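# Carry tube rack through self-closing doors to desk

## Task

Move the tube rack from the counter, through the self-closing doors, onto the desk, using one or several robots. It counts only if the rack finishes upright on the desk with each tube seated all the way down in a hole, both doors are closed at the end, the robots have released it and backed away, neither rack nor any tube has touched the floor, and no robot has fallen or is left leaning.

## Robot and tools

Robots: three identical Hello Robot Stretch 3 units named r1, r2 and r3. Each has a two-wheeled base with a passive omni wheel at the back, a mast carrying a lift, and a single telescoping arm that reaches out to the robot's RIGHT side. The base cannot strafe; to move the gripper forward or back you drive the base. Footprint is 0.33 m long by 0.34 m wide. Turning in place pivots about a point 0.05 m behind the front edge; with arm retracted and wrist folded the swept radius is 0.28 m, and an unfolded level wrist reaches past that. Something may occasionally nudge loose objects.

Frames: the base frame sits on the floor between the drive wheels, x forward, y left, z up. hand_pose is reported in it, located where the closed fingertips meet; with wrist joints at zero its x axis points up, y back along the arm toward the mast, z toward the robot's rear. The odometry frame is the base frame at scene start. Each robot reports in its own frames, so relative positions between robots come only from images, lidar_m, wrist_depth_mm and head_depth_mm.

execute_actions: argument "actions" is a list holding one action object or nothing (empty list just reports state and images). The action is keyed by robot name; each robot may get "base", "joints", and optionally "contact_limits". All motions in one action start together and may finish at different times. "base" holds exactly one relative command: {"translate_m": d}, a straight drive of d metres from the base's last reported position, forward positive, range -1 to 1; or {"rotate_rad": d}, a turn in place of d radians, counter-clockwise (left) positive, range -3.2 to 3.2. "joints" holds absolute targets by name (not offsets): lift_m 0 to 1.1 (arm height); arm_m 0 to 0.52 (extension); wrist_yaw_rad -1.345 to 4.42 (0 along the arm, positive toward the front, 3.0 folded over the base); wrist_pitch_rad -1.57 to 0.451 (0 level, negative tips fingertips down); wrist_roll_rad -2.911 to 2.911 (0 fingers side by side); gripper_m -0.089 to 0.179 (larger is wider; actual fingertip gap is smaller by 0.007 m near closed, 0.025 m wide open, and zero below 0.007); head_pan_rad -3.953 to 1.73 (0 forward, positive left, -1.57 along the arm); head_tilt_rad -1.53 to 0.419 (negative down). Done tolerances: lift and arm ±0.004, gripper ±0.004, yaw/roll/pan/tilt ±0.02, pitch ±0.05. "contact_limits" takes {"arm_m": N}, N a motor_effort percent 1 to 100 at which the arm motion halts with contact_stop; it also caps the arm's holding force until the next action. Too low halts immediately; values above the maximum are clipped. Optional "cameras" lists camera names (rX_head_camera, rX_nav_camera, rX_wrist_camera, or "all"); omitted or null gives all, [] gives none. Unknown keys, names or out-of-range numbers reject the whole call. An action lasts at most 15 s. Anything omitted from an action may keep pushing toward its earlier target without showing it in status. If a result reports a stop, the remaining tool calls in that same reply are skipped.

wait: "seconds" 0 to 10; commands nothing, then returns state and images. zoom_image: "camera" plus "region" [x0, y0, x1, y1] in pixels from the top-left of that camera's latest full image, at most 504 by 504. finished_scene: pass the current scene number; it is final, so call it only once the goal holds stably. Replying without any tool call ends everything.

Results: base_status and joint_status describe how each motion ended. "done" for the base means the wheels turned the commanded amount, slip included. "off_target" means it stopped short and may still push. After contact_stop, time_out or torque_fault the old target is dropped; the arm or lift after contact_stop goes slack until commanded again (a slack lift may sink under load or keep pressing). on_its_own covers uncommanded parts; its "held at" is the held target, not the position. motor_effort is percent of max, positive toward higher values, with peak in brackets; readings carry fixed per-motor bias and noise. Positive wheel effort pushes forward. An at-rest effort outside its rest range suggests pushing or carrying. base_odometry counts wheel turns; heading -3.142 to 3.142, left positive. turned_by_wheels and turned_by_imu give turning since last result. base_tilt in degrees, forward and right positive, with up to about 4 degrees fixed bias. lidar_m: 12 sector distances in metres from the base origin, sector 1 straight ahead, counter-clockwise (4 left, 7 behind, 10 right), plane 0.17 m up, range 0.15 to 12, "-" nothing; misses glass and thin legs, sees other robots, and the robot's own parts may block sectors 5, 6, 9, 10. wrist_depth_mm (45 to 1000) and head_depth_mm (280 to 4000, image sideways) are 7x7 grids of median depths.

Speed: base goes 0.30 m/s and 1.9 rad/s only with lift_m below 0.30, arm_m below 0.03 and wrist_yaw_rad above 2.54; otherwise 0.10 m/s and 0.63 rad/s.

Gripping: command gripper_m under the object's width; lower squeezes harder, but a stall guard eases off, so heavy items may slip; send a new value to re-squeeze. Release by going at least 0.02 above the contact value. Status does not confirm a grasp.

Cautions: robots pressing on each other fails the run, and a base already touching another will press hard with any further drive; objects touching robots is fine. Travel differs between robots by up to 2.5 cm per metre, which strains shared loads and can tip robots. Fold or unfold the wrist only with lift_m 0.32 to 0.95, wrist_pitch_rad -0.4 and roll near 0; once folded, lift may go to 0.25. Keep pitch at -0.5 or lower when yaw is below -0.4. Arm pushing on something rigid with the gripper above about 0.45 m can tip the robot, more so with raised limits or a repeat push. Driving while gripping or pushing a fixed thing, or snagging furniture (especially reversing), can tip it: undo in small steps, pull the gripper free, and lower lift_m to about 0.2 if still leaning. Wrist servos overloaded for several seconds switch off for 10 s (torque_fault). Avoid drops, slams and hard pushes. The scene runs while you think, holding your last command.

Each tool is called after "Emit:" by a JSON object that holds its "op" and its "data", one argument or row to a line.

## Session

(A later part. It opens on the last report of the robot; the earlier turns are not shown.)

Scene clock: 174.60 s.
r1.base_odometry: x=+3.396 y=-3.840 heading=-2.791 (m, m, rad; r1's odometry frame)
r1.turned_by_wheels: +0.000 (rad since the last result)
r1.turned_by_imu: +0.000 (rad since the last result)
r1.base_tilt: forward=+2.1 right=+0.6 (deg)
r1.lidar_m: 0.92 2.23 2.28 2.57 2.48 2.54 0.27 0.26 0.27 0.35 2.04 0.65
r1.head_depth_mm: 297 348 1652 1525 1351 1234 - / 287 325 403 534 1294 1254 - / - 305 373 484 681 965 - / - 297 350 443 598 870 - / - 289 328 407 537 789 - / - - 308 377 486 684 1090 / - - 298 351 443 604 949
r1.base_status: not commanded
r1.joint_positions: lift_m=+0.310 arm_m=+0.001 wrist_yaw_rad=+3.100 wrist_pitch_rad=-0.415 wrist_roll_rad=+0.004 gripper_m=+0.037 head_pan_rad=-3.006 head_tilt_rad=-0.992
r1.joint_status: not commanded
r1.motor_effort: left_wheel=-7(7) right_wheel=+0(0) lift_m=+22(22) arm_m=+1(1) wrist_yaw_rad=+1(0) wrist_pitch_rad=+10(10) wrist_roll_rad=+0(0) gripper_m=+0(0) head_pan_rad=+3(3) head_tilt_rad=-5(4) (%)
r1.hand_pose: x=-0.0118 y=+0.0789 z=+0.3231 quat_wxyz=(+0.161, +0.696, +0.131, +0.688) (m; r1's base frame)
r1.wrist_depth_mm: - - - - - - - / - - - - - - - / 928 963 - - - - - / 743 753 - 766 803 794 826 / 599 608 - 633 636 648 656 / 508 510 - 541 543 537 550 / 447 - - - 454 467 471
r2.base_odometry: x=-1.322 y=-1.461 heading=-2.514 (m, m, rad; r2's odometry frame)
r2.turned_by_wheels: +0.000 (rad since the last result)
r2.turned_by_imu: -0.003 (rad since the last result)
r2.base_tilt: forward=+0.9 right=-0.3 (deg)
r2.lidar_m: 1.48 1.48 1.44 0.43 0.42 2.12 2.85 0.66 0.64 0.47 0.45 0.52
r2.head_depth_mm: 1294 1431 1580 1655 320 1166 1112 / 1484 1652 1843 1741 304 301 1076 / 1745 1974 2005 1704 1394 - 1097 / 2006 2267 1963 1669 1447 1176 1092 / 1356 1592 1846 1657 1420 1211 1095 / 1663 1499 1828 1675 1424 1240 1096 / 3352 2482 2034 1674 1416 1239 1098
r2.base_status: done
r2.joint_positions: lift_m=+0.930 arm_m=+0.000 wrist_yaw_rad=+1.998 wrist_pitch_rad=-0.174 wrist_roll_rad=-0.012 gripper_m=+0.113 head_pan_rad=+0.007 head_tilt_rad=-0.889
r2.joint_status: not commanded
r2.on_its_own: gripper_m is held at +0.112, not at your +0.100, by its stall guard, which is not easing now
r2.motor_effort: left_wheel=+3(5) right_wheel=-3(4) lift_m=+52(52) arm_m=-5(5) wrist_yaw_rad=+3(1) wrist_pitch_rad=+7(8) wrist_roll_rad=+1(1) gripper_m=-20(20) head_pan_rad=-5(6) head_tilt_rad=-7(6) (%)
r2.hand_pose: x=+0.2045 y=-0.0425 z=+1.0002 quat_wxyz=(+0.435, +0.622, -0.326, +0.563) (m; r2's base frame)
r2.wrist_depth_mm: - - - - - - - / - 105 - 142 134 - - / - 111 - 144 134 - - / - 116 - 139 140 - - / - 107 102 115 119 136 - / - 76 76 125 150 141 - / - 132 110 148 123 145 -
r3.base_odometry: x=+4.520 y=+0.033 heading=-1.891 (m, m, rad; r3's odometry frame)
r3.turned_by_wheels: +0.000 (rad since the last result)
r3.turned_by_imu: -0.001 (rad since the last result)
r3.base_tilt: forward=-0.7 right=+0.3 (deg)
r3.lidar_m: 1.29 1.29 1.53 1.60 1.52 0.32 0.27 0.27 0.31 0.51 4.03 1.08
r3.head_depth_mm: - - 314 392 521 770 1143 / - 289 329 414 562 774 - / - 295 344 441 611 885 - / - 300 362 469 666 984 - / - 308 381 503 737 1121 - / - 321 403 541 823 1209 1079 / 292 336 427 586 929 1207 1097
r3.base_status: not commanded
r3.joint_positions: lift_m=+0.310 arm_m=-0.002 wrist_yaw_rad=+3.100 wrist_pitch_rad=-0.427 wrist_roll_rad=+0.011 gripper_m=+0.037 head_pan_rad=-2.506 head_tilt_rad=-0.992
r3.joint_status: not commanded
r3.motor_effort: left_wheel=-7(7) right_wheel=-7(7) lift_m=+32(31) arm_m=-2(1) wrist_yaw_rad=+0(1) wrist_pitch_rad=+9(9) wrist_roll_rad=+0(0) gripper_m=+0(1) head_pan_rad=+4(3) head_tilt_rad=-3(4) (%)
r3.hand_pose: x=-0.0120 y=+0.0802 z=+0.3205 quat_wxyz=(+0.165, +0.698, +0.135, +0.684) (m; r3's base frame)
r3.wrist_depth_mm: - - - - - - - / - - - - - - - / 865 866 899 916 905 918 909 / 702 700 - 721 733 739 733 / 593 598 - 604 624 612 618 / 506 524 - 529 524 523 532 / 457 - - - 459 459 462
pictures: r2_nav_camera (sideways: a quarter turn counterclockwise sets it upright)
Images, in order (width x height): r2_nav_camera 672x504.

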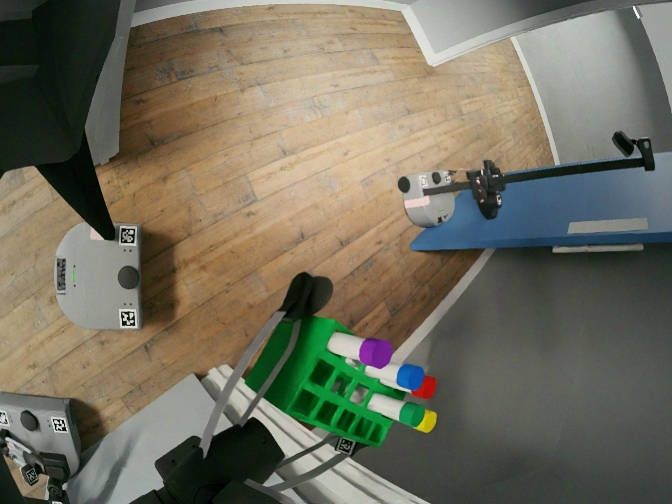

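Emit:
{"op": "execute_actions", "data": {
  "actions": [
    {"r2":{"base":{"rotate_rad":0.85}}}
  ],
  "cameras": []
}}

Emit:
{"op": "execute_actions", "data": {
  "actions": [
    {"r2":{"base":{"translate_m":1.0}}}
  ],
  "cameras": ["r2_nav_camera"]
}}

Scene clock: 177.50 s.
r1.base_odometry: x=+3.396 y=-3.840 heading=-2.791 (m, m, rad; r1's odometry frame)
r1.turned_by_wheels: +0.000 (rad since the last result)
r1.turned_by_imu: +0.000 (rad since the last result)
r1.base_tilt: forward=+2.2 right=+0.5 (deg)
r1.lidar_m: 0.92 2.23 2.27 2.58 2.47 2.54 0.27 0.26 0.27 0.35 2.03 0.60
r1.head_depth_mm: 298 348 1630 1519 1357 1236 - / 288 324 403 535 1291 1263 - / - 306 373 484 678 967 - / - 297 350 442 600 869 - / - 290 328 407 537 791 - / - - 308 377 487 685 1086 / - - 298 351 443 603 951
r1.base_status: not commanded
r1.joint_positions: lift_m=+0.310 arm_m=+0.001 wrist_yaw_rad=+3.100 wrist_pitch_rad=-0.415 wrist_roll_rad=+0.004 gripper_m=+0.037 head_pan_rad=-3.006 head_tilt_rad=-0.992
r1.joint_status: not commanded
r1.motor_effort: left_wheel=-6(7) right_wheel=+0(0) lift_m=+22(22) arm_m=+0(1) wrist_yaw_rad=+0(0) wrist_pitch_rad=+10(9) wrist_roll_rad=-1(1) gripper_m=+0(0) head_pan_rad=+3(4) head_tilt_rad=-4(4) (%)
r1.hand_pose: x=-0.0118 y=+0.0789 z=+0.3231 quat_wxyz=(+0.161, +0.696, +0.131, +0.688) (m; r1's base frame)
r1.wrist_depth_mm: - - - - - - - / - - - - - - - / 945 955 - - - - - / 735 752 - 772 821 820 850 / 593 612 - 642 647 645 661 / 512 510 - 540 551 547 545 / 443 - - - 460 471 465
r2.base_odometry: x=-1.322 y=-1.461 heading=-1.664 (m, m, rad; r2's odometry frame)
r2.turned_by_wheels: +0.850 (rad since the last result)
r2.turned_by_imu: +0.856 (rad since the last result)
r2.base_tilt: forward=+0.9 right=-0.3 (deg)
r2.lidar_m: 1.82 1.13 0.42 2.12 2.44 3.12 0.64 0.51 0.45 0.49 1.32 1.48
r2.head_depth_mm: 3456 2537 1997 1744 320 1192 1129 / 2985 2449 2001 1746 300 301 1074 / 2128 2375 2019 1680 1394 - 1098 / 2185 2432 2005 1662 1450 1172 1096 / 1862 2104 2018 1673 1419 1218 1095 / 1548 1711 1855 1669 1419 1240 1096 / 1326 1444 1573 1630 1425 1241 1043
r2.base_status: done
r2.joint_positions: lift_m=+0.930 arm_m=+0.000 wrist_yaw_rad=+1.998 wrist_pitch_rad=-0.174 wrist_roll_rad=-0.012 gripper_m=+0.113 head_pan_rad=+0.007 head_tilt_rad=-0.889
r2.joint_status: not commanded
r2.on_its_own: gripper_m is held at +0.112, not at your +0.100, by its stall guard, which is not easing now
r2.motor_effort: left_wheel=-1(5) right_wheel=+2(5) lift_m=+52(52) arm_m=-5(5) wrist_yaw_rad=+2(1) wrist_pitch_rad=+7(7) wrist_roll_rad=+1(1) gripper_m=-19(19) head_pan_rad=-3(4) head_tilt_rad=-6(6) (%)
r2.hand_pose: x=+0.2045 y=-0.0425 z=+1.0002 quat_wxyz=(+0.435, +0.622, -0.326, +0.563) (m; r2's base frame)
r2.wrist_depth_mm: 810 919 - - - - - / 840 104 - 142 135 - - / 855 110 - 137 133 - - / 900 116 - 139 140 - - / 665 107 102 115 119 135 - / 414 75 76 125 150 141 - / - 131 111 144 122 144 -
r3.base_odometry: x=+4.520 y=+0.033 heading=-1.891 (m, m, rad; r3's odometry frame)
r3.turned_by_wheels: +0.000 (rad since the last result)
r3.turned_by_imu: -0.001 (rad since the last result)
r3.base_tilt: forward=-0.7 right=+0.4 (deg)
r3.lidar_m: 1.29 1.29 1.53 1.60 1.52 0.32 0.27 0.27 0.31 0.51 4.04 1.07
r3.head_depth_mm: - - 314 392 521 770 1140 / - 288 328 415 562 773 - / - 295 344 441 611 883 - / - 300 362 470 668 983 - / - 309 381 502 737 1123 - / - 321 402 541 821 1209 1074 / 292 336 427 586 929 1209 1094
r3.base_status: not commanded
r3.joint_positions: lift_m=+0.310 arm_m=-0.002 wrist_yaw_rad=+3.100 wrist_pitch_rad=-0.427 wrist_roll_rad=+0.011 gripper_m=+0.037 head_pan_rad=-2.506 head_tilt_rad=-0.992
r3.joint_status: not commanded
r3.motor_effort: left_wheel=-7(7) right_wheel=-7(7) lift_m=+31(31) arm_m=-2(2) wrist_yaw_rad=+0(0) wrist_pitch_rad=+9(9) wrist_roll_rad=+0(0) gripper_m=+0(0) head_pan_rad=+3(3) head_tilt_rad=-4(4) (%)
r3.hand_pose: x=-0.0120 y=+0.0802 z=+0.3205 quat_wxyz=(+0.165, +0.698, +0.135, +0.684) (m; r3's base frame)
r3.wrist_depth_mm: - - - - - - - / - - - - - - - / 860 878 883 898 907 917 925 / 703 712 - 715 730 730 749 / 593 593 - 610 624 604 622 / 509 524 - 535 525 522 526 / 459 - - - 456 460 462
pictures: none
No camera images: the call's "cameras" was empty. Leave "cameras" out to get every camera's image.

Scene clock: 188.47 s.
r1.base_odometry: x=+3.396 y=-3.840 heading=-2.791 (m, m, rad; r1's odometry frame)
r1.turned_by_wheels: +0.000 (rad since the last result)
r1.turned_by_imu: +0.000 (rad since the last result)
r1.base_tilt: forward=+2.1 right=+0.5 (deg)
r1.lidar_m: 0.92 2.23 2.28 2.57 2.48 2.54 0.27 0.26 0.27 0.35 2.04 0.93
r1.head_depth_mm: 297 348 1631 1509 1346 1237 - / 288 325 404 535 1296 1257 - / - 306 374 484 679 965 - / - 297 350 442 600 868 - / - 289 327 406 536 792 - / - - 308 377 486 683 1089 / - - 298 351 444 603 952
r1.base_status: not commanded
r1.joint_positions: lift_m=+0.310 arm_m=+0.001 wrist_yaw_rad=+3.100 wrist_pitch_rad=-0.415 wrist_roll_rad=+0.004 gripper_m=+0.037 head_pan_rad=-3.006 head_tilt_rad=-0.992
r1.joint_status: not commanded
r1.motor_effort: left_wheel=-7(7) right_wheel=+0(0) lift_m=+22(21) arm_m=+0(1) wrist_yaw_rad=+1(1) wrist_pitch_rad=+9(10) wrist_roll_rad=+0(1) gripper_m=+1(0) head_pan_rad=+3(5) head_tilt_rad=-4(4) (%)
r1.hand_pose: x=-0.0118 y=+0.0789 z=+0.3231 quat_wxyz=(+0.161, +0.696, +0.131, +0.688) (m; r1's base frame)
r1.wrist_depth_mm: - - - - - - - / - - - - - - - / 933 970 - - - - - / 725 753 - 788 792 809 824 / 601 603 - 618 645 650 660 / 502 506 - 540 552 540 540 / 446 - - - 453 469 478
r2.base_odometry: x=-1.415 y=-2.457 heading=-1.664 (m, m, rad; r2's odometry frame)
r2.turned_by_wheels: +0.000 (rad since the last result)
r2.turned_by_imu: -0.004 (rad since the last result)
r2.base_tilt: forward=+0.9 right=-0.2 (deg)
r2.lidar_m: 1.24 0.77 0.69 0.69 0.83 0.80 1.41 1.14 1.41 0.99 0.80 4.70
r2.head_depth_mm: 3003 2442 1993 1747 320 1188 1125 / 1222 1417 1749 1745 304 301 1076 / 1274 1476 1751 1694 1391 - 1096 / 1330 1545 1857 1664 1444 1175 1092 / 1273 1424 1617 1625 1423 1215 1093 / 1055 1161 1291 1448 1421 1241 1099 / 901 979 1072 1181 1305 1244 1098
r2.base_status: done
r2.joint_positions: lift_m=+0.930 arm_m=+0.000 wrist_yaw_rad=+1.998 wrist_pitch_rad=-0.174 wrist_roll_rad=-0.012 gripper_m=+0.113 head_pan_rad=+0.007 head_tilt_rad=-0.889
r2.joint_status: not commanded
r2.on_its_own: gripper_m is held at +0.112, not at your +0.100, by its stall guard, which is not easing now
r2.motor_effort: left_wheel=-1(1) right_wheel=+2(6) lift_m=+52(52) arm_m=-5(5) wrist_yaw_rad=+2(2) wrist_pitch_rad=+7(7) wrist_roll_rad=+1(1) gripper_m=-19(19) head_pan_rad=-5(4) head_tilt_rad=-6(6) (%)
r2.hand_pose: x=+0.2045 y=-0.0425 z=+1.0002 quat_wxyz=(+0.435, +0.622, -0.326, +0.563) (m; r2's base frame)
r2.wrist_depth_mm: 575 666 815 - - - - / 598 104 819 142 134 - - / 604 110 876 143 135 - - / 621 116 151 139 140 - - / 648 107 102 115 119 136 - / 646 75 76 124 149 141 - / - 132 111 147 123 144 -
r3.base_odometry: x=+4.520 y=+0.033 heading=-1.891 (m, m, rad; r3's odometry frame)
r3.turned_by_wheels: +0.000 (rad since the last result)
r3.turned_by_imu: -0.002 (rad since the last result)
r3.base_tilt: forward=-0.6 right=+0.3 (deg)
r3.lidar_m: 1.29 1.30 0.86 1.62 1.52 0.32 0.27 0.27 0.31 0.51 4.04 1.07
r3.head_depth_mm: - - 314 392 521 771 1141 / - 288 328 415 561 774 - / - 295 344 441 610 887 - / - 300 362 469 668 982 - / - 308 381 502 737 1121 - / - 321 403 540 821 1212 1075 / 292 336 426 585 929 1210 1098
r3.base_status: not commanded
r3.joint_positions: lift_m=+0.310 arm_m=-0.002 wrist_yaw_rad=+3.100 wrist_pitch_rad=-0.427 wrist_roll_rad=+0.011 gripper_m=+0.037 head_pan_rad=-2.506 head_tilt_rad=-0.992
r3.joint_status: not commanded
r3.motor_effort: left_wheel=-7(7) right_wheel=-6(7) lift_m=+31(31) arm_m=-2(2) wrist_yaw_rad=+0(0) wrist_pitch_rad=+9(9) wrist_roll_rad=+0(0) gripper_m=+0(0) head_pan_rad=+4(3) head_tilt_rad=-4(4) (%)
r3.hand_pose: x=-0.0120 y=+0.0802 z=+0.3205 quat_wxyz=(+0.165, +0.698, +0.135, +0.684) (m; r3's base frame)
r3.wrist_depth_mm: - - - - - - - / - - - - 888 904 - / 868 872 905 891 856 916 935 / 695 705 - 720 726 737 738 / 592 587 - 600 621 615 615 / 509 528 - 532 527 525 522 / 460 - - - 459 460 463
pictures: r2_nav_camera (sideways: a quarter turn counterclockwise sets it upright)
Images, in order (width x height): r2_nav_camera 672x504.

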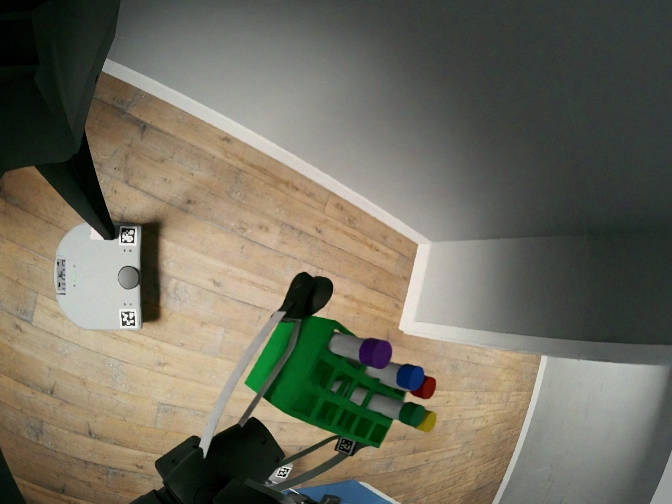

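Emit:
{"op": "execute_actions", "data": {
  "actions": [
    {"r2":{"base":{"translate_m":0.5}},"r1":{"base":{"translate_m":0.4}}}
  ],
  "cameras": []
}}

Emit:
{"op": "execute_actions", "data": {
  "actions": [
    {"r2":{"base":{"rotate_rad":-0.75}},"r1":{"base":{"rotate_rad":0.45},"joints":{"head_pan_rad":-2.4,"head_tilt_rad":-0.8}}}
  ],
  "cameras": ["r2_nav_camera","r1_nav_camera"]
}}

Scene clock: 195.10 s.
r1.base_odometry: x=+3.021 y=-3.977 heading=-2.791 (m, m, rad; r1's odometry frame)
r1.turned_by_wheels: +0.000 (rad since the last result)
r1.turned_by_imu: +0.000 (rad since the last result)
r1.base_tilt: forward=+2.2 right=+0.5 (deg)
r1.lidar_m: 0.64 1.65 1.94 2.55 2.69 0.29 0.28 0.28 0.37 1.68 1.85 0.54
r1.head_depth_mm: - 288 330 419 571 831 - / - 291 335 426 586 771 - / - 294 340 435 601 836 - / - 294 345 443 617 932 - / - 298 350 451 636 1066 - / - 297 355 460 651 1117 1133 / - 301 361 468 669 1175 1141
r1.base_status: done
r1.joint_positions: lift_m=+0.310 arm_m=+0.001 wrist_yaw_rad=+3.100 wrist_pitch_rad=-0.415 wrist_roll_rad=+0.004 gripper_m=+0.037 head_pan_rad=-3.006 head_tilt_rad=-0.992
r1.joint_status: not commanded
r1.motor_effort: left_wheel=-9(12) right_wheel=-6(7) lift_m=+22(22) arm_m=-1(0) wrist_yaw_rad=+0(1) wrist_pitch_rad=+10(9) wrist_roll_rad=-1(0) gripper_m=+1(1) head_pan_rad=+4(3) head_tilt_rad=-4(4) (%)
r1.hand_pose: x=-0.0118 y=+0.0789 z=+0.3231 quat_wxyz=(+0.161, +0.696, +0.131, +0.688) (m; r1's base frame)
r1.wrist_depth_mm: - - - - - - - / - - - - - - - / 946 964 - - - - - / 726 739 - 792 794 798 808 / 600 600 - 622 647 652 664 / 477 516 - 542 547 550 551 / 330 - - - 455 461 471
r2.base_odometry: x=-1.461 y=-2.955 heading=-1.664 (m, m, rad; r2's odometry frame)
r2.turned_by_wheels: +0.000 (rad since the last result)
r2.turned_by_imu: -0.002 (rad since the last result)
r2.base_tilt: forward=+0.9 right=-0.2 (deg)
r2.lidar_m: 0.96 0.59 0.53 0.53 0.64 1.20 1.68 1.61 0.78 0.75 1.21 0.95
r2.head_depth_mm: 776 882 1085 1701 320 1191 1129 / 809 930 1095 1231 303 301 1074 / 841 973 1153 1397 1387 - 1096 / 877 1021 1221 1516 1440 1174 1096 / 904 1045 1209 1439 1429 1217 1097 / 804 888 987 1109 1254 1232 1095 / 690 749 819 898 1001 1116 1097
r2.base_status: done
r2.joint_positions: lift_m=+0.930 arm_m=+0.000 wrist_yaw_rad=+1.998 wrist_pitch_rad=-0.174 wrist_roll_rad=-0.012 gripper_m=+0.113 head_pan_rad=+0.007 head_tilt_rad=-0.889
r2.joint_status: not commanded
r2.on_its_own: gripper_m is held at +0.112, not at your +0.100, by its stall guard, which is not easing now
r2.motor_effort: left_wheel=-1(3) right_wheel=+1(5) lift_m=+52(52) arm_m=-5(5) wrist_yaw_rad=+3(3) wrist_pitch_rad=+7(7) wrist_roll_rad=+1(1) gripper_m=-19(20) head_pan_rad=-5(5) head_tilt_rad=-6(6) (%)
r2.hand_pose: x=+0.2045 y=-0.0425 z=+1.0002 quat_wxyz=(+0.435, +0.622, -0.326, +0.563) (m; r2's base frame)
r2.wrist_depth_mm: 460 525 628 810 880 752 639 / 472 104 666 143 134 771 689 / 483 110 707 143 135 771 - / 501 116 151 139 141 782 - / 505 107 103 115 118 135 - / 499 75 76 125 150 140 - / - 131 111 147 123 144 -
r3.base_odometry: x=+4.520 y=+0.033 heading=-1.891 (m, m, rad; r3's odometry frame)
r3.turned_by_wheels: +0.000 (rad since the last result)
r3.turned_by_imu: -0.001 (rad since the last result)
r3.base_tilt: forward=-0.6 right=+0.3 (deg)
r3.lidar_m: 1.29 0.75 1.54 1.62 1.52 0.32 0.27 0.27 0.31 0.51 4.03 1.08
r3.head_depth_mm: - - 314 392 522 770 1138 / - 289 328 415 563 775 - / - 295 344 440 611 889 - / - 300 362 469 666 982 - / - 308 381 503 737 1119 - / - 321 403 541 822 1211 1074 / 292 336 427 585 930 1205 1101
r3.base_status: not commanded
r3.joint_positions: lift_m=+0.310 arm_m=-0.002 wrist_yaw_rad=+3.100 wrist_pitch_rad=-0.427 wrist_roll_rad=+0.011 gripper_m=+0.037 head_pan_rad=-2.506 head_tilt_rad=-0.992
r3.joint_status: not commanded
r3.motor_effort: left_wheel=-7(7) right_wheel=-6(7) lift_m=+31(31) arm_m=-1(2) wrist_yaw_rad=-1(0) wrist_pitch_rad=+9(9) wrist_roll_rad=+0(0) gripper_m=+0(0) head_pan_rad=+3(3) head_tilt_rad=-4(4) (%)
r3.hand_pose: x=-0.0120 y=+0.0802 z=+0.3205 quat_wxyz=(+0.165, +0.698, +0.135, +0.684) (m; r3's base frame)
r3.wrist_depth_mm: - - - - - - - / - - - - - - - / 871 885 894 888 913 914 615 / 702 695 - 724 725 737 584 / 587 600 - 609 630 620 599 / 509 526 - 535 521 521 526 / 461 - - - 457 461 463
pictures: none
No camera images: the call's "cameras" was empty. Leave "cameras" out to get every camera's image.

Scene clock: 197.23 s.
r1.base_odometry: x=+3.021 y=-3.977 heading=-2.341 (m, m, rad; r1's odometry frame)
r1.turned_by_wheels: +0.450 (rad since the last result)
r1.turned_by_imu: +0.449 (rad since the last result)
r1.base_tilt: forward=+2.1 right=+0.5 (deg)
r1.lidar_m: 1.31 1.91 2.40 2.67 0.29 0.27 0.27 0.35 0.75 1.93 0.54 0.60
r1.head_depth_mm: 361 396 435 484 544 621 727 / 419 466 522 594 688 817 1003 / 501 565 651 767 928 1182 1159 / 617 735 872 1090 1434 1322 1167 / 1455 1723 2060 1831 1546 1338 1174 / 1627 1919 2178 1848 1557 1333 1175 / 1775 2129 2291 1858 1569 1348 1181
r1.base_status: done
r1.joint_positions: lift_m=+0.310 arm_m=+0.001 wrist_yaw_rad=+3.100 wrist_pitch_rad=-0.415 wrist_roll_rad=+0.004 gripper_m=+0.037 head_pan_rad=-2.407 head_tilt_rad=-0.803
r1.joint_status: all done
r1.motor_effort: left_wheel=-12(20) right_wheel=-2(3) lift_m=+22(21) arm_m=+1(1) wrist_yaw_rad=+1(1) wrist_pitch_rad=+10(10) wrist_roll_rad=+0(0) gripper_m=+0(0) head_pan_rad=+4(42) head_tilt_rad=+1(18) (%)
r1.hand_pose: x=-0.0118 y=+0.0789 z=+0.3231 quat_wxyz=(+0.161, +0.696, +0.131, +0.688) (m; r1's base frame)
r1.wrist_depth_mm: 230 272 - - - - - / 237 288 - - - - - / 245 303 - - - - - / 253 321 - 780 785 812 797 / 264 342 - 633 648 652 654 / 274 352 - 534 562 545 552 / 277 - - - 462 467 464
r2.base_odometry: x=-1.461 y=-2.955 heading=-2.414 (m, m, rad; r2's odometry frame)
r2.turned_by_wheels: -0.750 (rad since the last result)
r2.turned_by_imu: -0.756 (rad since the last result)
r2.base_tilt: forward=+0.9 right=-0.3 (deg)
r2.lidar_m: 4.14 0.95 0.69 0.54 0.53 0.57 0.84 1.27 1.61 1.59 0.75 1.10
r2.head_depth_mm: 3286 2524 1781 1657 320 1185 1124 / 3450 2537 2006 1758 300 301 1074 / 3429 2528 1998 1684 1395 - 1092 / 3476 2525 2017 1673 1448 1177 1096 / 3499 2531 2026 1665 1414 1217 1095 / 3501 2531 2024 1592 1419 1239 1098 / 3329 2477 1062 1250 1394 1242 1101
r2.base_status: done
r2.joint_positions: lift_m=+0.930 arm_m=+0.000 wrist_yaw_rad=+1.998 wrist_pitch_rad=-0.174 wrist_roll_rad=-0.012 gripper_m=+0.113 head_pan_rad=+0.007 head_tilt_rad=-0.889
r2.joint_status: not commanded
r2.on_its_own: gripper_m is held at +0.112, not at your +0.100, by its stall guard, which is not easing now
r2.motor_effort: left_wheel=+4(7) right_wheel=-3(6) lift_m=+52(52) arm_m=-5(5) wrist_yaw_rad=+3(2) wrist_pitch_rad=+7(7) wrist_roll_rad=+1(1) gripper_m=-19(19) head_pan_rad=-4(4) head_tilt_rad=-6(6) (%)
r2.hand_pose: x=+0.2045 y=-0.0425 z=+1.0002 quat_wxyz=(+0.435, +0.622, -0.326, +0.563) (m; r2's base frame)
r2.wrist_depth_mm: 804 874 856 - - - - / 827 105 883 142 132 - - / 841 111 933 137 134 - - / 820 117 152 139 141 - - / 834 107 102 115 118 135 - / 766 75 76 125 150 141 - / 890 131 110 147 123 145 946
r3.base_odometry: x=+4.520 y=+0.033 heading=-1.891 (m, m, rad; r3's odometry frame)
r3.turned_by_wheels: +0.000 (rad since the last result)
r3.turned_by_imu: +0.000 (rad since the last result)
r3.base_tilt: forward=-0.7 right=+0.3 (deg)
r3.lidar_m: 1.29 0.75 1.53 1.62 1.52 0.32 0.27 0.27 0.31 0.51 4.03 1.08
r3.head_depth_mm: - - 314 392 521 770 1144 / - 289 328 414 563 773 - / - 295 345 440 611 886 - / - 300 362 470 668 983 - / - 308 381 503 735 1123 - / - 321 403 541 821 1210 1078 / 292 336 427 585 927 1207 1099
r3.base_status: not commanded
r3.joint_positions: lift_m=+0.310 arm_m=-0.002 wrist_yaw_rad=+3.100 wrist_pitch_rad=-0.427 wrist_roll_rad=+0.011 gripper_m=+0.037 head_pan_rad=-2.506 head_tilt_rad=-0.992
r3.joint_status: not commanded
r3.motor_effort: left_wheel=-7(7) right_wheel=-7(7) lift_m=+31(32) arm_m=-1(1) wrist_yaw_rad=+0(0) wrist_pitch_rad=+9(9) wrist_roll_rad=+0(0) gripper_m=+0(0) head_pan_rad=+3(4) head_tilt_rad=-4(4) (%)
r3.hand_pose: x=-0.0120 y=+0.0802 z=+0.3205 quat_wxyz=(+0.165, +0.698, +0.135, +0.684) (m; r3's base frame)
r3.wrist_depth_mm: - - - - - - - / - - - - - - - / 890 881 893 903 914 919 672 / 709 711 - 730 744 728 654 / 590 600 - 601 623 616 602 / 510 523 - 534 525 522 526 / 460 - - - 457 461 464
pictures: r1_nav_camera (sideways: a quarter turn counterclockwise sets it upright), r2_nav_camera (sideways: a quarter turn counterclockwise sets it upright)
Images, in order (width x height): r1_nav_camera 672x504, r2_nav_camera 672x504.

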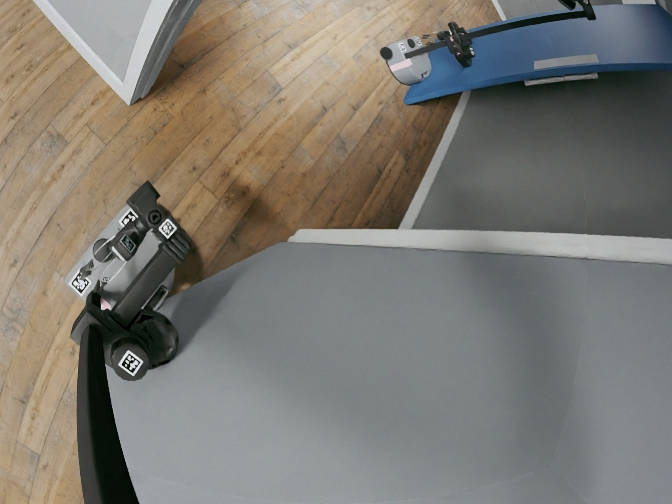

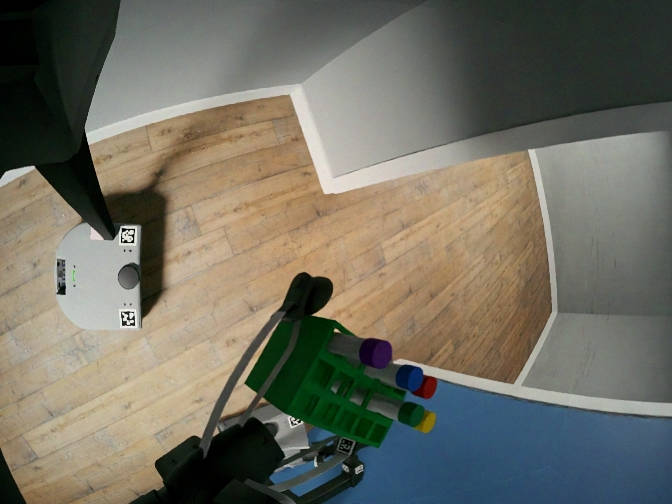

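Emit:
{"op": "execute_actions", "data": {
  "actions": [
    {"r2":{"base":{"translate_m":1.0}},"r1":{"base":{"translate_m":0.9}}}
  ],
  "cameras": ["r2_nav_camera","r1_nav_camera"]
}}

Scene clock: 208.60 s.
r1.base_odometry: x=+2.394 y=-4.623 heading=-2.341 (m, m, rad; r1's odometry frame)
r1.turned_by_wheels: +0.000 (rad since the last result)
r1.turned_by_imu: +0.001 (rad since the last result)
r1.base_tilt: forward=+2.2 right=+0.5 (deg)
r1.lidar_m: 1.06 1.02 1.26 2.77 2.81 3.36 2.38 0.59 0.40 0.37 0.38 0.48
r1.head_depth_mm: 706 987 1246 1646 1500 1304 1144 / 682 770 952 1214 1455 1309 1149 / 572 650 769 918 1162 1293 1161 / 512 576 656 765 914 1137 1164 / 456 505 568 647 750 893 1087 / 411 451 499 559 637 735 873 / 373 407 446 493 552 625 721
r1.base_status: done
r1.joint_positions: lift_m=+0.310 arm_m=+0.001 wrist_yaw_rad=+3.100 wrist_pitch_rad=-0.415 wrist_roll_rad=+0.004 gripper_m=+0.037 head_pan_rad=-2.407 head_tilt_rad=-0.803
r1.joint_status: not commanded
r1.motor_effort: left_wheel=-3(9) right_wheel=+2(5) lift_m=+21(22) arm_m=+0(0) wrist_yaw_rad=+0(1) wrist_pitch_rad=+10(10) wrist_roll_rad=+0(0) gripper_m=-1(1) head_pan_rad=+4(4) head_tilt_rad=+1(1) (%)
r1.hand_pose: x=-0.0118 y=+0.0789 z=+0.3231 quat_wxyz=(+0.161, +0.696, +0.131, +0.688) (m; r1's base frame)
r1.wrist_depth_mm: - - - - - - 982 / - - - - - - 959 / 956 967 - - - - - / 735 729 - 773 790 799 812 / 605 605 - 622 648 654 664 / 506 519 - 537 549 547 547 / 452 - - - 458 469 477
r2.base_odometry: x=-2.208 y=-3.620 heading=-2.414 (m, m, rad; r2's odometry frame)
r2.turned_by_wheels: +0.000 (rad since the last result)
r2.turned_by_imu: -0.004 (rad since the last result)
r2.base_tilt: forward=+0.8 right=-0.3 (deg)
r2.lidar_m: 3.38 3.32 3.04 0.40 0.41 1.01 1.49 2.21 0.77 0.59 0.57 2.36
r2.head_depth_mm: 2940 2547 2012 1745 320 1189 1129 / 3216 2535 2002 1745 303 301 1072 / 3168 2549 2002 1705 1393 - 1093 / 3026 2536 2021 1661 1447 1173 1093 / 2950 2560 2004 1677 1428 1211 1094 / 2867 2559 2015 1674 1424 1239 1096 / 2733 2559 2020 1672 1429 1239 1097
r2.base_status: done
r2.joint_positions: lift_m=+0.930 arm_m=+0.000 wrist_yaw_rad=+1.998 wrist_pitch_rad=-0.174 wrist_roll_rad=-0.012 gripper_m=+0.113 head_pan_rad=+0.007 head_tilt_rad=-0.889
r2.joint_status: not commanded
r2.on_its_own: gripper_m is held at +0.112, not at your +0.100, by its stall guard, which is not easing now
r2.motor_effort: left_wheel=+3(5) right_wheel=-3(3) lift_m=+52(52) arm_m=-5(5) wrist_yaw_rad=+2(2) wrist_pitch_rad=+7(7) wrist_roll_rad=+1(1) gripper_m=-19(19) head_pan_rad=-4(5) head_tilt_rad=-6(6) (%)
r2.hand_pose: x=+0.2045 y=-0.0425 z=+1.0002 quat_wxyz=(+0.435, +0.622, -0.326, +0.563) (m; r2's base frame)
r2.wrist_depth_mm: - - - - - - - / - 104 - 141 133 - - / - 110 - 144 134 - - / - 116 152 140 140 - - / - 107 103 115 119 135 - / - 75 76 125 150 141 - / - 132 111 147 122 145 -
r3.base_odometry: x=+4.520 y=+0.033 heading=-1.891 (m, m, rad; r3's odometry frame)
r3.turned_by_wheels: +0.000 (rad since the last result)
r3.turned_by_imu: -0.002 (rad since the last result)
r3.base_tilt: forward=-0.7 right=+0.3 (deg)
r3.lidar_m: 1.29 1.30 1.52 1.53 1.52 0.32 0.27 0.27 0.31 0.51 0.77 0.85
r3.head_depth_mm: - - 314 392 521 769 1144 / - 289 329 414 562 773 - / - 295 344 440 610 883 - / - 300 362 470 668 985 - / - 309 381 502 737 1126 - / - 321 403 540 823 1210 1077 / 292 336 427 585 928 1204 1092
r3.base_status: not commanded
r3.joint_positions: lift_m=+0.310 arm_m=-0.002 wrist_yaw_rad=+3.100 wrist_pitch_rad=-0.427 wrist_roll_rad=+0.011 gripper_m=+0.037 head_pan_rad=-2.506 head_tilt_rad=-0.992
r3.joint_status: not commanded
r3.motor_effort: left_wheel=-7(7) right_wheel=-6(7) lift_m=+31(31) arm_m=-1(2) wrist_yaw_rad=+0(0) wrist_pitch_rad=+9(9) wrist_roll_rad=+0(0) gripper_m=-1(1) head_pan_rad=+3(3) head_tilt_rad=-4(5) (%)
r3.hand_pose: x=-0.0120 y=+0.0802 z=+0.3205 quat_wxyz=(+0.165, +0.698, +0.135, +0.684) (m; r3's base frame)
r3.wrist_depth_mm: - - - - - - - / - - - - - - - / 870 890 897 901 905 936 929 / 705 709 - 727 732 732 751 / 592 603 - 604 627 613 614 / 506 523 - 538 518 525 522 / 464 - - - 457 457 464
pictures: r1_nav_camera (sideways: a quarter turn counterclockwise sets it upright), r2_nav_camera (sideways: a quarter turn counterclockwise sets it upright)
Images, in order (width x height): r1_nav_camera 672x504, r2_nav_camera 672x504.

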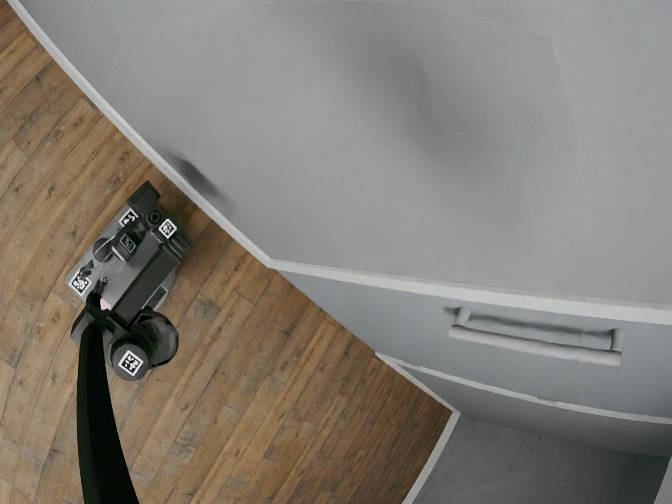

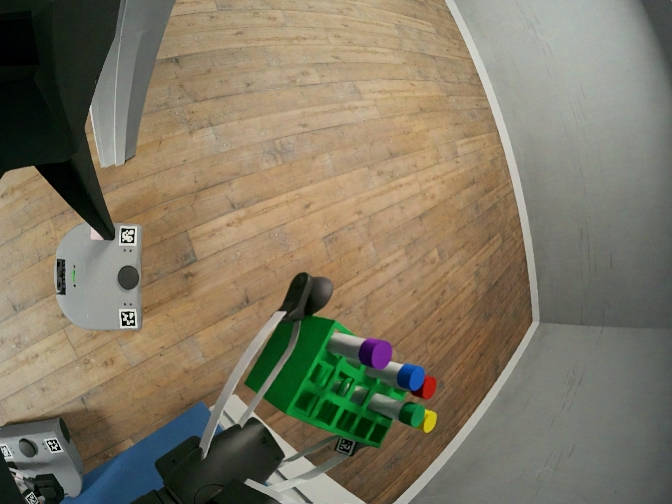

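Emit:
{"op": "execute_actions", "data": {
  "actions": [
    {"r2":{"base":{"rotate_rad":1.03},"joints":{"head_tilt_rad":-0.6,"head_pan_rad":0.4}}}
  ],
  "cameras": ["r2_nav_camera"]
}}

Emit:
{"op": "execute_actions", "data": {
  "actions": [
    {"r2":{"base":{"translate_m":1.0}},"r3":{"base":{"translate_m":0.95},"joints":{"head_tilt_rad":-0.8}}}
  ],
  "cameras": ["r2_nav_camera","r2_head_camera","r3_nav_camera"]
}}

Scene clock: 211.77 s.
r1.base_odometry: x=+2.394 y=-4.623 heading=-2.341 (m, m, rad; r1's odometry frame)
r1.turned_by_wheels: +0.000 (rad since the last result)
r1.turned_by_imu: +0.000 (rad since the last result)
r1.base_tilt: forward=+2.1 right=+0.5 (deg)
r1.lidar_m: 1.06 1.02 1.27 2.76 2.80 3.36 2.39 0.59 0.40 0.37 0.38 0.48
r1.head_depth_mm: 707 981 1245 1652 1505 1301 1142 / 682 769 958 1206 1464 1313 1149 / 574 653 769 920 1163 1303 1164 / 512 574 658 763 912 1138 1171 / 456 505 567 645 751 892 1090 / 411 451 499 560 637 735 875 / 374 407 446 493 552 625 723
r1.base_status: not commanded
r1.joint_positions: lift_m=+0.310 arm_m=+0.001 wrist_yaw_rad=+3.100 wrist_pitch_rad=-0.415 wrist_roll_rad=+0.004 gripper_m=+0.037 head_pan_rad=-2.407 head_tilt_rad=-0.803
r1.joint_status: not commanded
r1.motor_effort: left_wheel=-3(3) right_wheel=+2(2) lift_m=+22(22) arm_m=+0(0) wrist_yaw_rad=+1(0) wrist_pitch_rad=+9(10) wrist_roll_rad=-1(1) gripper_m=+0(2) head_pan_rad=+4(3) head_tilt_rad=+1(1) (%)
r1.hand_pose: x=-0.0118 y=+0.0789 z=+0.3231 quat_wxyz=(+0.161, +0.696, +0.131, +0.688) (m; r1's base frame)
r1.wrist_depth_mm: - - - - - - 963 / - - - - - - 973 / 932 957 - - - - - / 727 747 - 786 789 796 820 / 597 617 - 614 641 660 667 / 514 506 - 545 554 537 545 / 448 - - - 458 463 473
r2.base_odometry: x=-2.208 y=-3.620 heading=-1.384 (m, m, rad; r2's odometry frame)
r2.turned_by_wheels: +1.030 (rad since the last result)
r2.turned_by_imu: +1.037 (rad since the last result)
r2.base_tilt: forward=+0.9 right=-0.3 (deg)
r2.lidar_m: 3.03 0.40 0.41 1.00 1.46 2.20 0.77 0.59 0.57 2.34 3.38 3.32
r2.head_depth_mm: 2977 3301 3332 2324 1792 1440 1263 / 2789 3096 3113 2311 1772 1440 1203 / 2640 2929 3151 2301 1768 1430 1218 / 2466 2696 2937 2310 1772 1431 1201 / 2329 2133 2685 2129 565 643 756 / 321 349 382 424 483 559 672 / 295 321 357 402 456 583 1199
r2.base_status: done
r2.joint_positions: lift_m=+0.930 arm_m=+0.000 wrist_yaw_rad=+1.998 wrist_pitch_rad=-0.174 wrist_roll_rad=-0.012 gripper_m=+0.113 head_pan_rad=+0.393 head_tilt_rad=-0.606
r2.joint_status: all done
r2.on_its_own: gripper_m is held at +0.112, not at your +0.100, by its stall guard, which is not easing now
r2.motor_effort: left_wheel=-1(5) right_wheel=+2(5) lift_m=+52(52) arm_m=-5(5) wrist_yaw_rad=+1(2) wrist_pitch_rad=+8(7) wrist_roll_rad=+1(1) gripper_m=-20(19) head_pan_rad=+4(39) head_tilt_rad=+3(27) (%)
r2.hand_pose: x=+0.2045 y=-0.0425 z=+1.0002 quat_wxyz=(+0.435, +0.622, -0.326, +0.563) (m; r2's base frame)
r2.wrist_depth_mm: 330 365 - - - - - / 342 104 - 142 137 - - / 352 110 - 135 135 - - / 382 115 152 139 141 - - / 396 107 102 115 118 135 - / 839 75 76 125 150 140 - / 865 131 110 147 123 145 -
r3.base_odometry: x=+4.520 y=+0.033 heading=-1.891 (m, m, rad; r3's odometry frame)
r3.turned_by_wheels: +0.000 (rad since the last result)
r3.turned_by_imu: -0.001 (rad since the last result)
r3.base_tilt: forward=-0.7 right=+0.4 (deg)
r3.lidar_m: 1.29 1.30 1.53 1.54 1.52 0.32 0.27 0.27 0.31 0.51 0.77 0.71
r3.head_depth_mm: - - 314 392 521 769 1143 / - 288 329 415 563 774 - / - 295 344 441 611 886 - / - 300 362 470 668 987 - / - 308 381 502 736 1120 - / - 321 403 540 823 1209 1079 / 292 336 427 584 927 1203 1098
r3.base_status: not commanded
r3.joint_positions: lift_m=+0.310 arm_m=-0.002 wrist_yaw_rad=+3.100 wrist_pitch_rad=-0.427 wrist_roll_rad=+0.011 gripper_m=+0.037 head_pan_rad=-2.506 head_tilt_rad=-0.992
r3.joint_status: not commanded
r3.motor_effort: left_wheel=-7(7) right_wheel=-7(7) lift_m=+31(30) arm_m=-2(1) wrist_yaw_rad=-1(0) wrist_pitch_rad=+9(9) wrist_roll_rad=+0(0) gripper_m=+0(0) head_pan_rad=+3(3) head_tilt_rad=-4(4) (%)
r3.hand_pose: x=-0.0120 y=+0.0802 z=+0.3205 quat_wxyz=(+0.165, +0.698, +0.135, +0.684) (m; r3's base frame)
r3.wrist_depth_mm: - - - - - - - / - - - - - - - / 879 897 897 901 901 910 940 / 696 714 - 728 726 736 741 / 591 594 - 606 623 603 617 / 508 525 - 534 520 527 530 / 458 - - - 456 460 460
pictures: r2_nav_camera (sideways: a quarter turn counterclockwise sets it upright)
Images, in order (width x height): r2_nav_camera 672x504.

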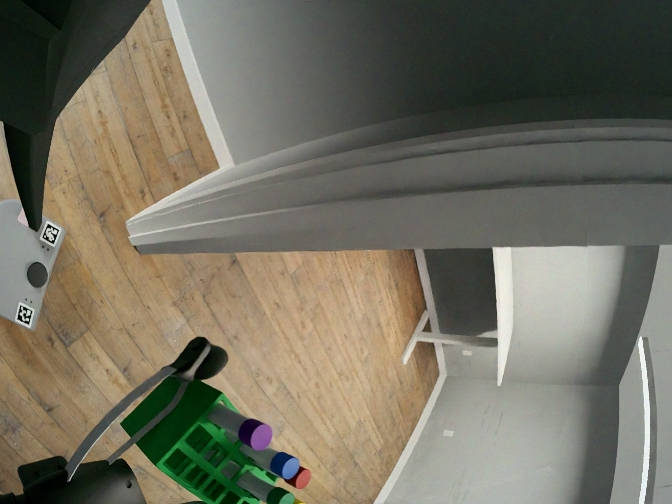

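Scene clock: 222.73 s.
r1.base_odometry: x=+2.394 y=-4.623 heading=-2.341 (m, m, rad; r1's odometry frame)
r1.turned_by_wheels: +0.000 (rad since the last result)
r1.turned_by_imu: +0.000 (rad since the last result)
r1.base_tilt: forward=+2.2 right=+0.5 (deg)
r1.lidar_m: 1.06 1.02 1.26 2.77 2.81 3.37 2.40 0.59 0.40 0.37 0.38 0.48
r1.head_depth_mm: 707 983 1248 1650 1506 1305 1146 / 681 772 957 1208 1453 1307 1151 / 572 652 767 922 1162 1291 1161 / 511 576 657 765 914 1138 1167 / 456 506 570 645 749 892 1085 / 411 452 500 561 635 735 871 / 373 406 446 494 552 627 721
r1.base_status: not commanded
r1.joint_positions: lift_m=+0.310 arm_m=+0.001 wrist_yaw_rad=+3.100 wrist_pitch_rad=-0.415 wrist_roll_rad=+0.004 gripper_m=+0.037 head_pan_rad=-2.407 head_tilt_rad=-0.803
r1.joint_status: not commanded
r1.motor_effort: left_wheel=-3(3) right_wheel=+2(2) lift_m=+22(22) arm_m=+0(1) wrist_yaw_rad=+1(0) wrist_pitch_rad=+9(9) wrist_roll_rad=+0(1) gripper_m=+1(0) head_pan_rad=+5(3) head_tilt_rad=+1(1) (%)
r1.hand_pose: x=-0.0118 y=+0.0789 z=+0.3231 quat_wxyz=(+0.161, +0.696, +0.131, +0.688) (m; r1's base frame)
r1.wrist_depth_mm: - - - - - - 976 / - - - - - - 951 / 933 956 - - - - - / 744 739 - 779 781 804 822 / 599 612 - 635 642 661 672 / 504 513 - 543 539 550 542 / 448 - - - 457 471 474
r2.base_odometry: x=-2.022 y=-4.603 heading=-1.384 (m, m, rad; r2's odometry frame)
r2.turned_by_wheels: +0.000 (rad since the last result)
r2.turned_by_imu: -0.004 (rad since the last result)
r2.base_tilt: forward=+0.8 right=-0.3 (deg)
r2.lidar_m: 2.05 2.05 1.53 0.87 0.67 0.65 0.91 1.19 2.76 2.95 2.54 2.49
r2.head_depth_mm: 2308 2561 2928 2324 1774 1432 1261 / 2152 1930 2729 2321 1774 1440 1199 / 2036 1835 2502 2295 1775 1435 1215 / 1909 1839 2372 2301 1778 1429 1199 / 1814 1623 2199 2315 1767 1431 1202 / 1714 1617 2089 2201 1768 1434 1199 / 1647 1617 1961 2116 1716 1428 1199
r2.base_status: done
r2.joint_positions: lift_m=+0.930 arm_m=+0.000 wrist_yaw_rad=+1.998 wrist_pitch_rad=-0.174 wrist_roll_rad=-0.012 gripper_m=+0.113 head_pan_rad=+0.393 head_tilt_rad=-0.606
r2.joint_status: not commanded
r2.on_its_own: gripper_m is held at +0.112, not at your +0.100, by its stall guard, which is not easing now
r2.motor_effort: left_wheel=-1(2) right_wheel=+1(6) lift_m=+52(52) arm_m=-5(5) wrist_yaw_rad=+1(2) wrist_pitch_rad=+8(7) wrist_roll_rad=+1(1) gripper_m=-19(20) head_pan_rad=+5(4) head_tilt_rad=+3(3) (%)
r2.hand_pose: x=+0.2045 y=-0.0425 z=+1.0002 quat_wxyz=(+0.435, +0.622, -0.326, +0.563) (m; r2's base frame)
r2.wrist_depth_mm: - - - - - - - / - 104 - 141 133 - - / - 111 - 143 134 - - / - 116 152 140 140 - - / - 107 103 115 118 136 - / - 75 76 125 150 141 - / - 132 111 148 123 144 -
r3.base_odometry: x=+4.221 y=-0.869 heading=-1.891 (m, m, rad; r3's odometry frame)
r3.turned_by_wheels: +0.000 (rad since the last result)
r3.turned_by_imu: +0.007 (rad since the last result)
r3.base_tilt: forward=-0.7 right=+0.4 (deg)
r3.lidar_m: 0.37 0.37 0.44 0.80 1.67 1.95 1.73 0.94 0.48 0.46 0.56 0.41
r3.head_depth_mm: 1485 1678 1913 1795 1525 1319 1161 / 1543 1750 1981 1768 1507 1308 1177 / 1592 1834 2037 1768 1506 1305 1157 / 1312 1531 1833 1763 1498 1301 1172 / 1012 1136 1302 1508 1477 1296 1161 / 794 866 958 1067 1212 1263 1139 / 650 700 758 828 907 1005 1101
r3.base_status: done
r3.joint_positions: lift_m=+0.310 arm_m=-0.002 wrist_yaw_rad=+3.100 wrist_pitch_rad=-0.427 wrist_roll_rad=+0.011 gripper_m=+0.037 head_pan_rad=-2.506 head_tilt_rad=-0.803
r3.joint_status: all done
r3.motor_effort: left_wheel=-2(11) right_wheel=+0(30) lift_m=+32(31) arm_m=-1(1) wrist_yaw_rad=+0(0) wrist_pitch_rad=+9(9) wrist_roll_rad=+0(0) gripper_m=+0(1) head_pan_rad=+3(3) head_tilt_rad=+2(22) (%)
r3.hand_pose: x=-0.0120 y=+0.0802 z=+0.3205 quat_wxyz=(+0.165, +0.698, +0.135, +0.684) (m; r3's base frame)
r3.wrist_depth_mm: - - - - 700 485 368 / - - - - 735 496 379 / 876 891 886 910 760 512 385 / 707 723 - 720 697 532 395 / 590 594 - 595 630 532 407 / 518 522 - 534 521 511 412 / 461 - - - 455 459 414
pictures: r2_head_camera (sideways: a quarter turn clockwise sets it upright), r2_nav_camera (sideways: a quarter turn counterclockwise sets it upright), r3_nav_camera (sideways: a quarter turn counterclockwise sets it upright)
Images, in order (width x height): r2_head_camera 896x504, r2_nav_camera 672x504, r3_nav_camera 672x504.

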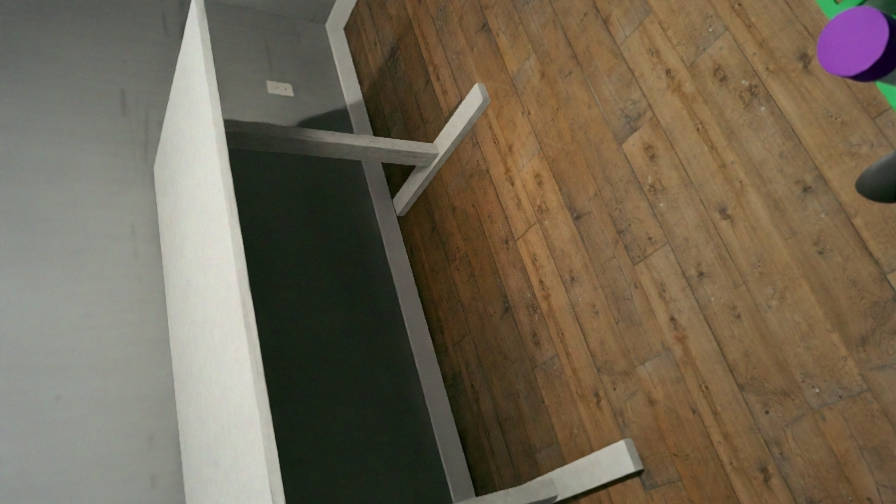

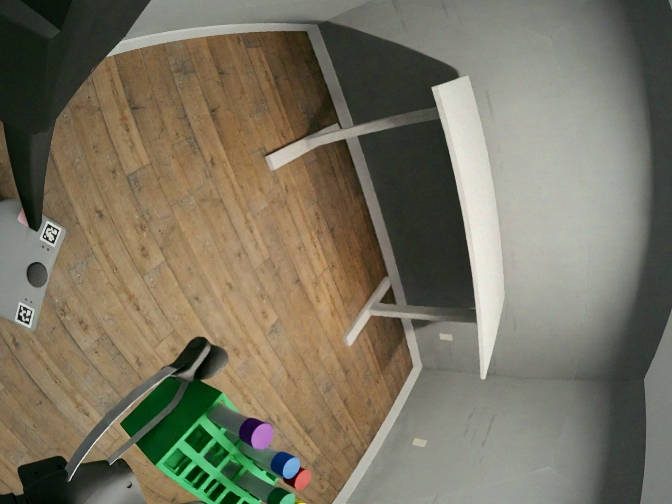

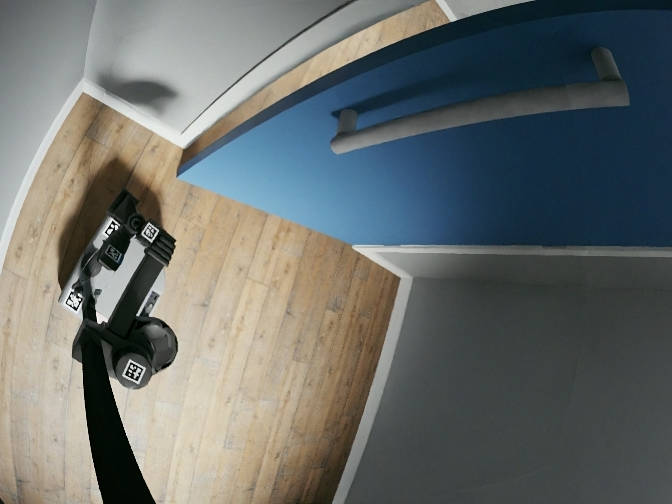

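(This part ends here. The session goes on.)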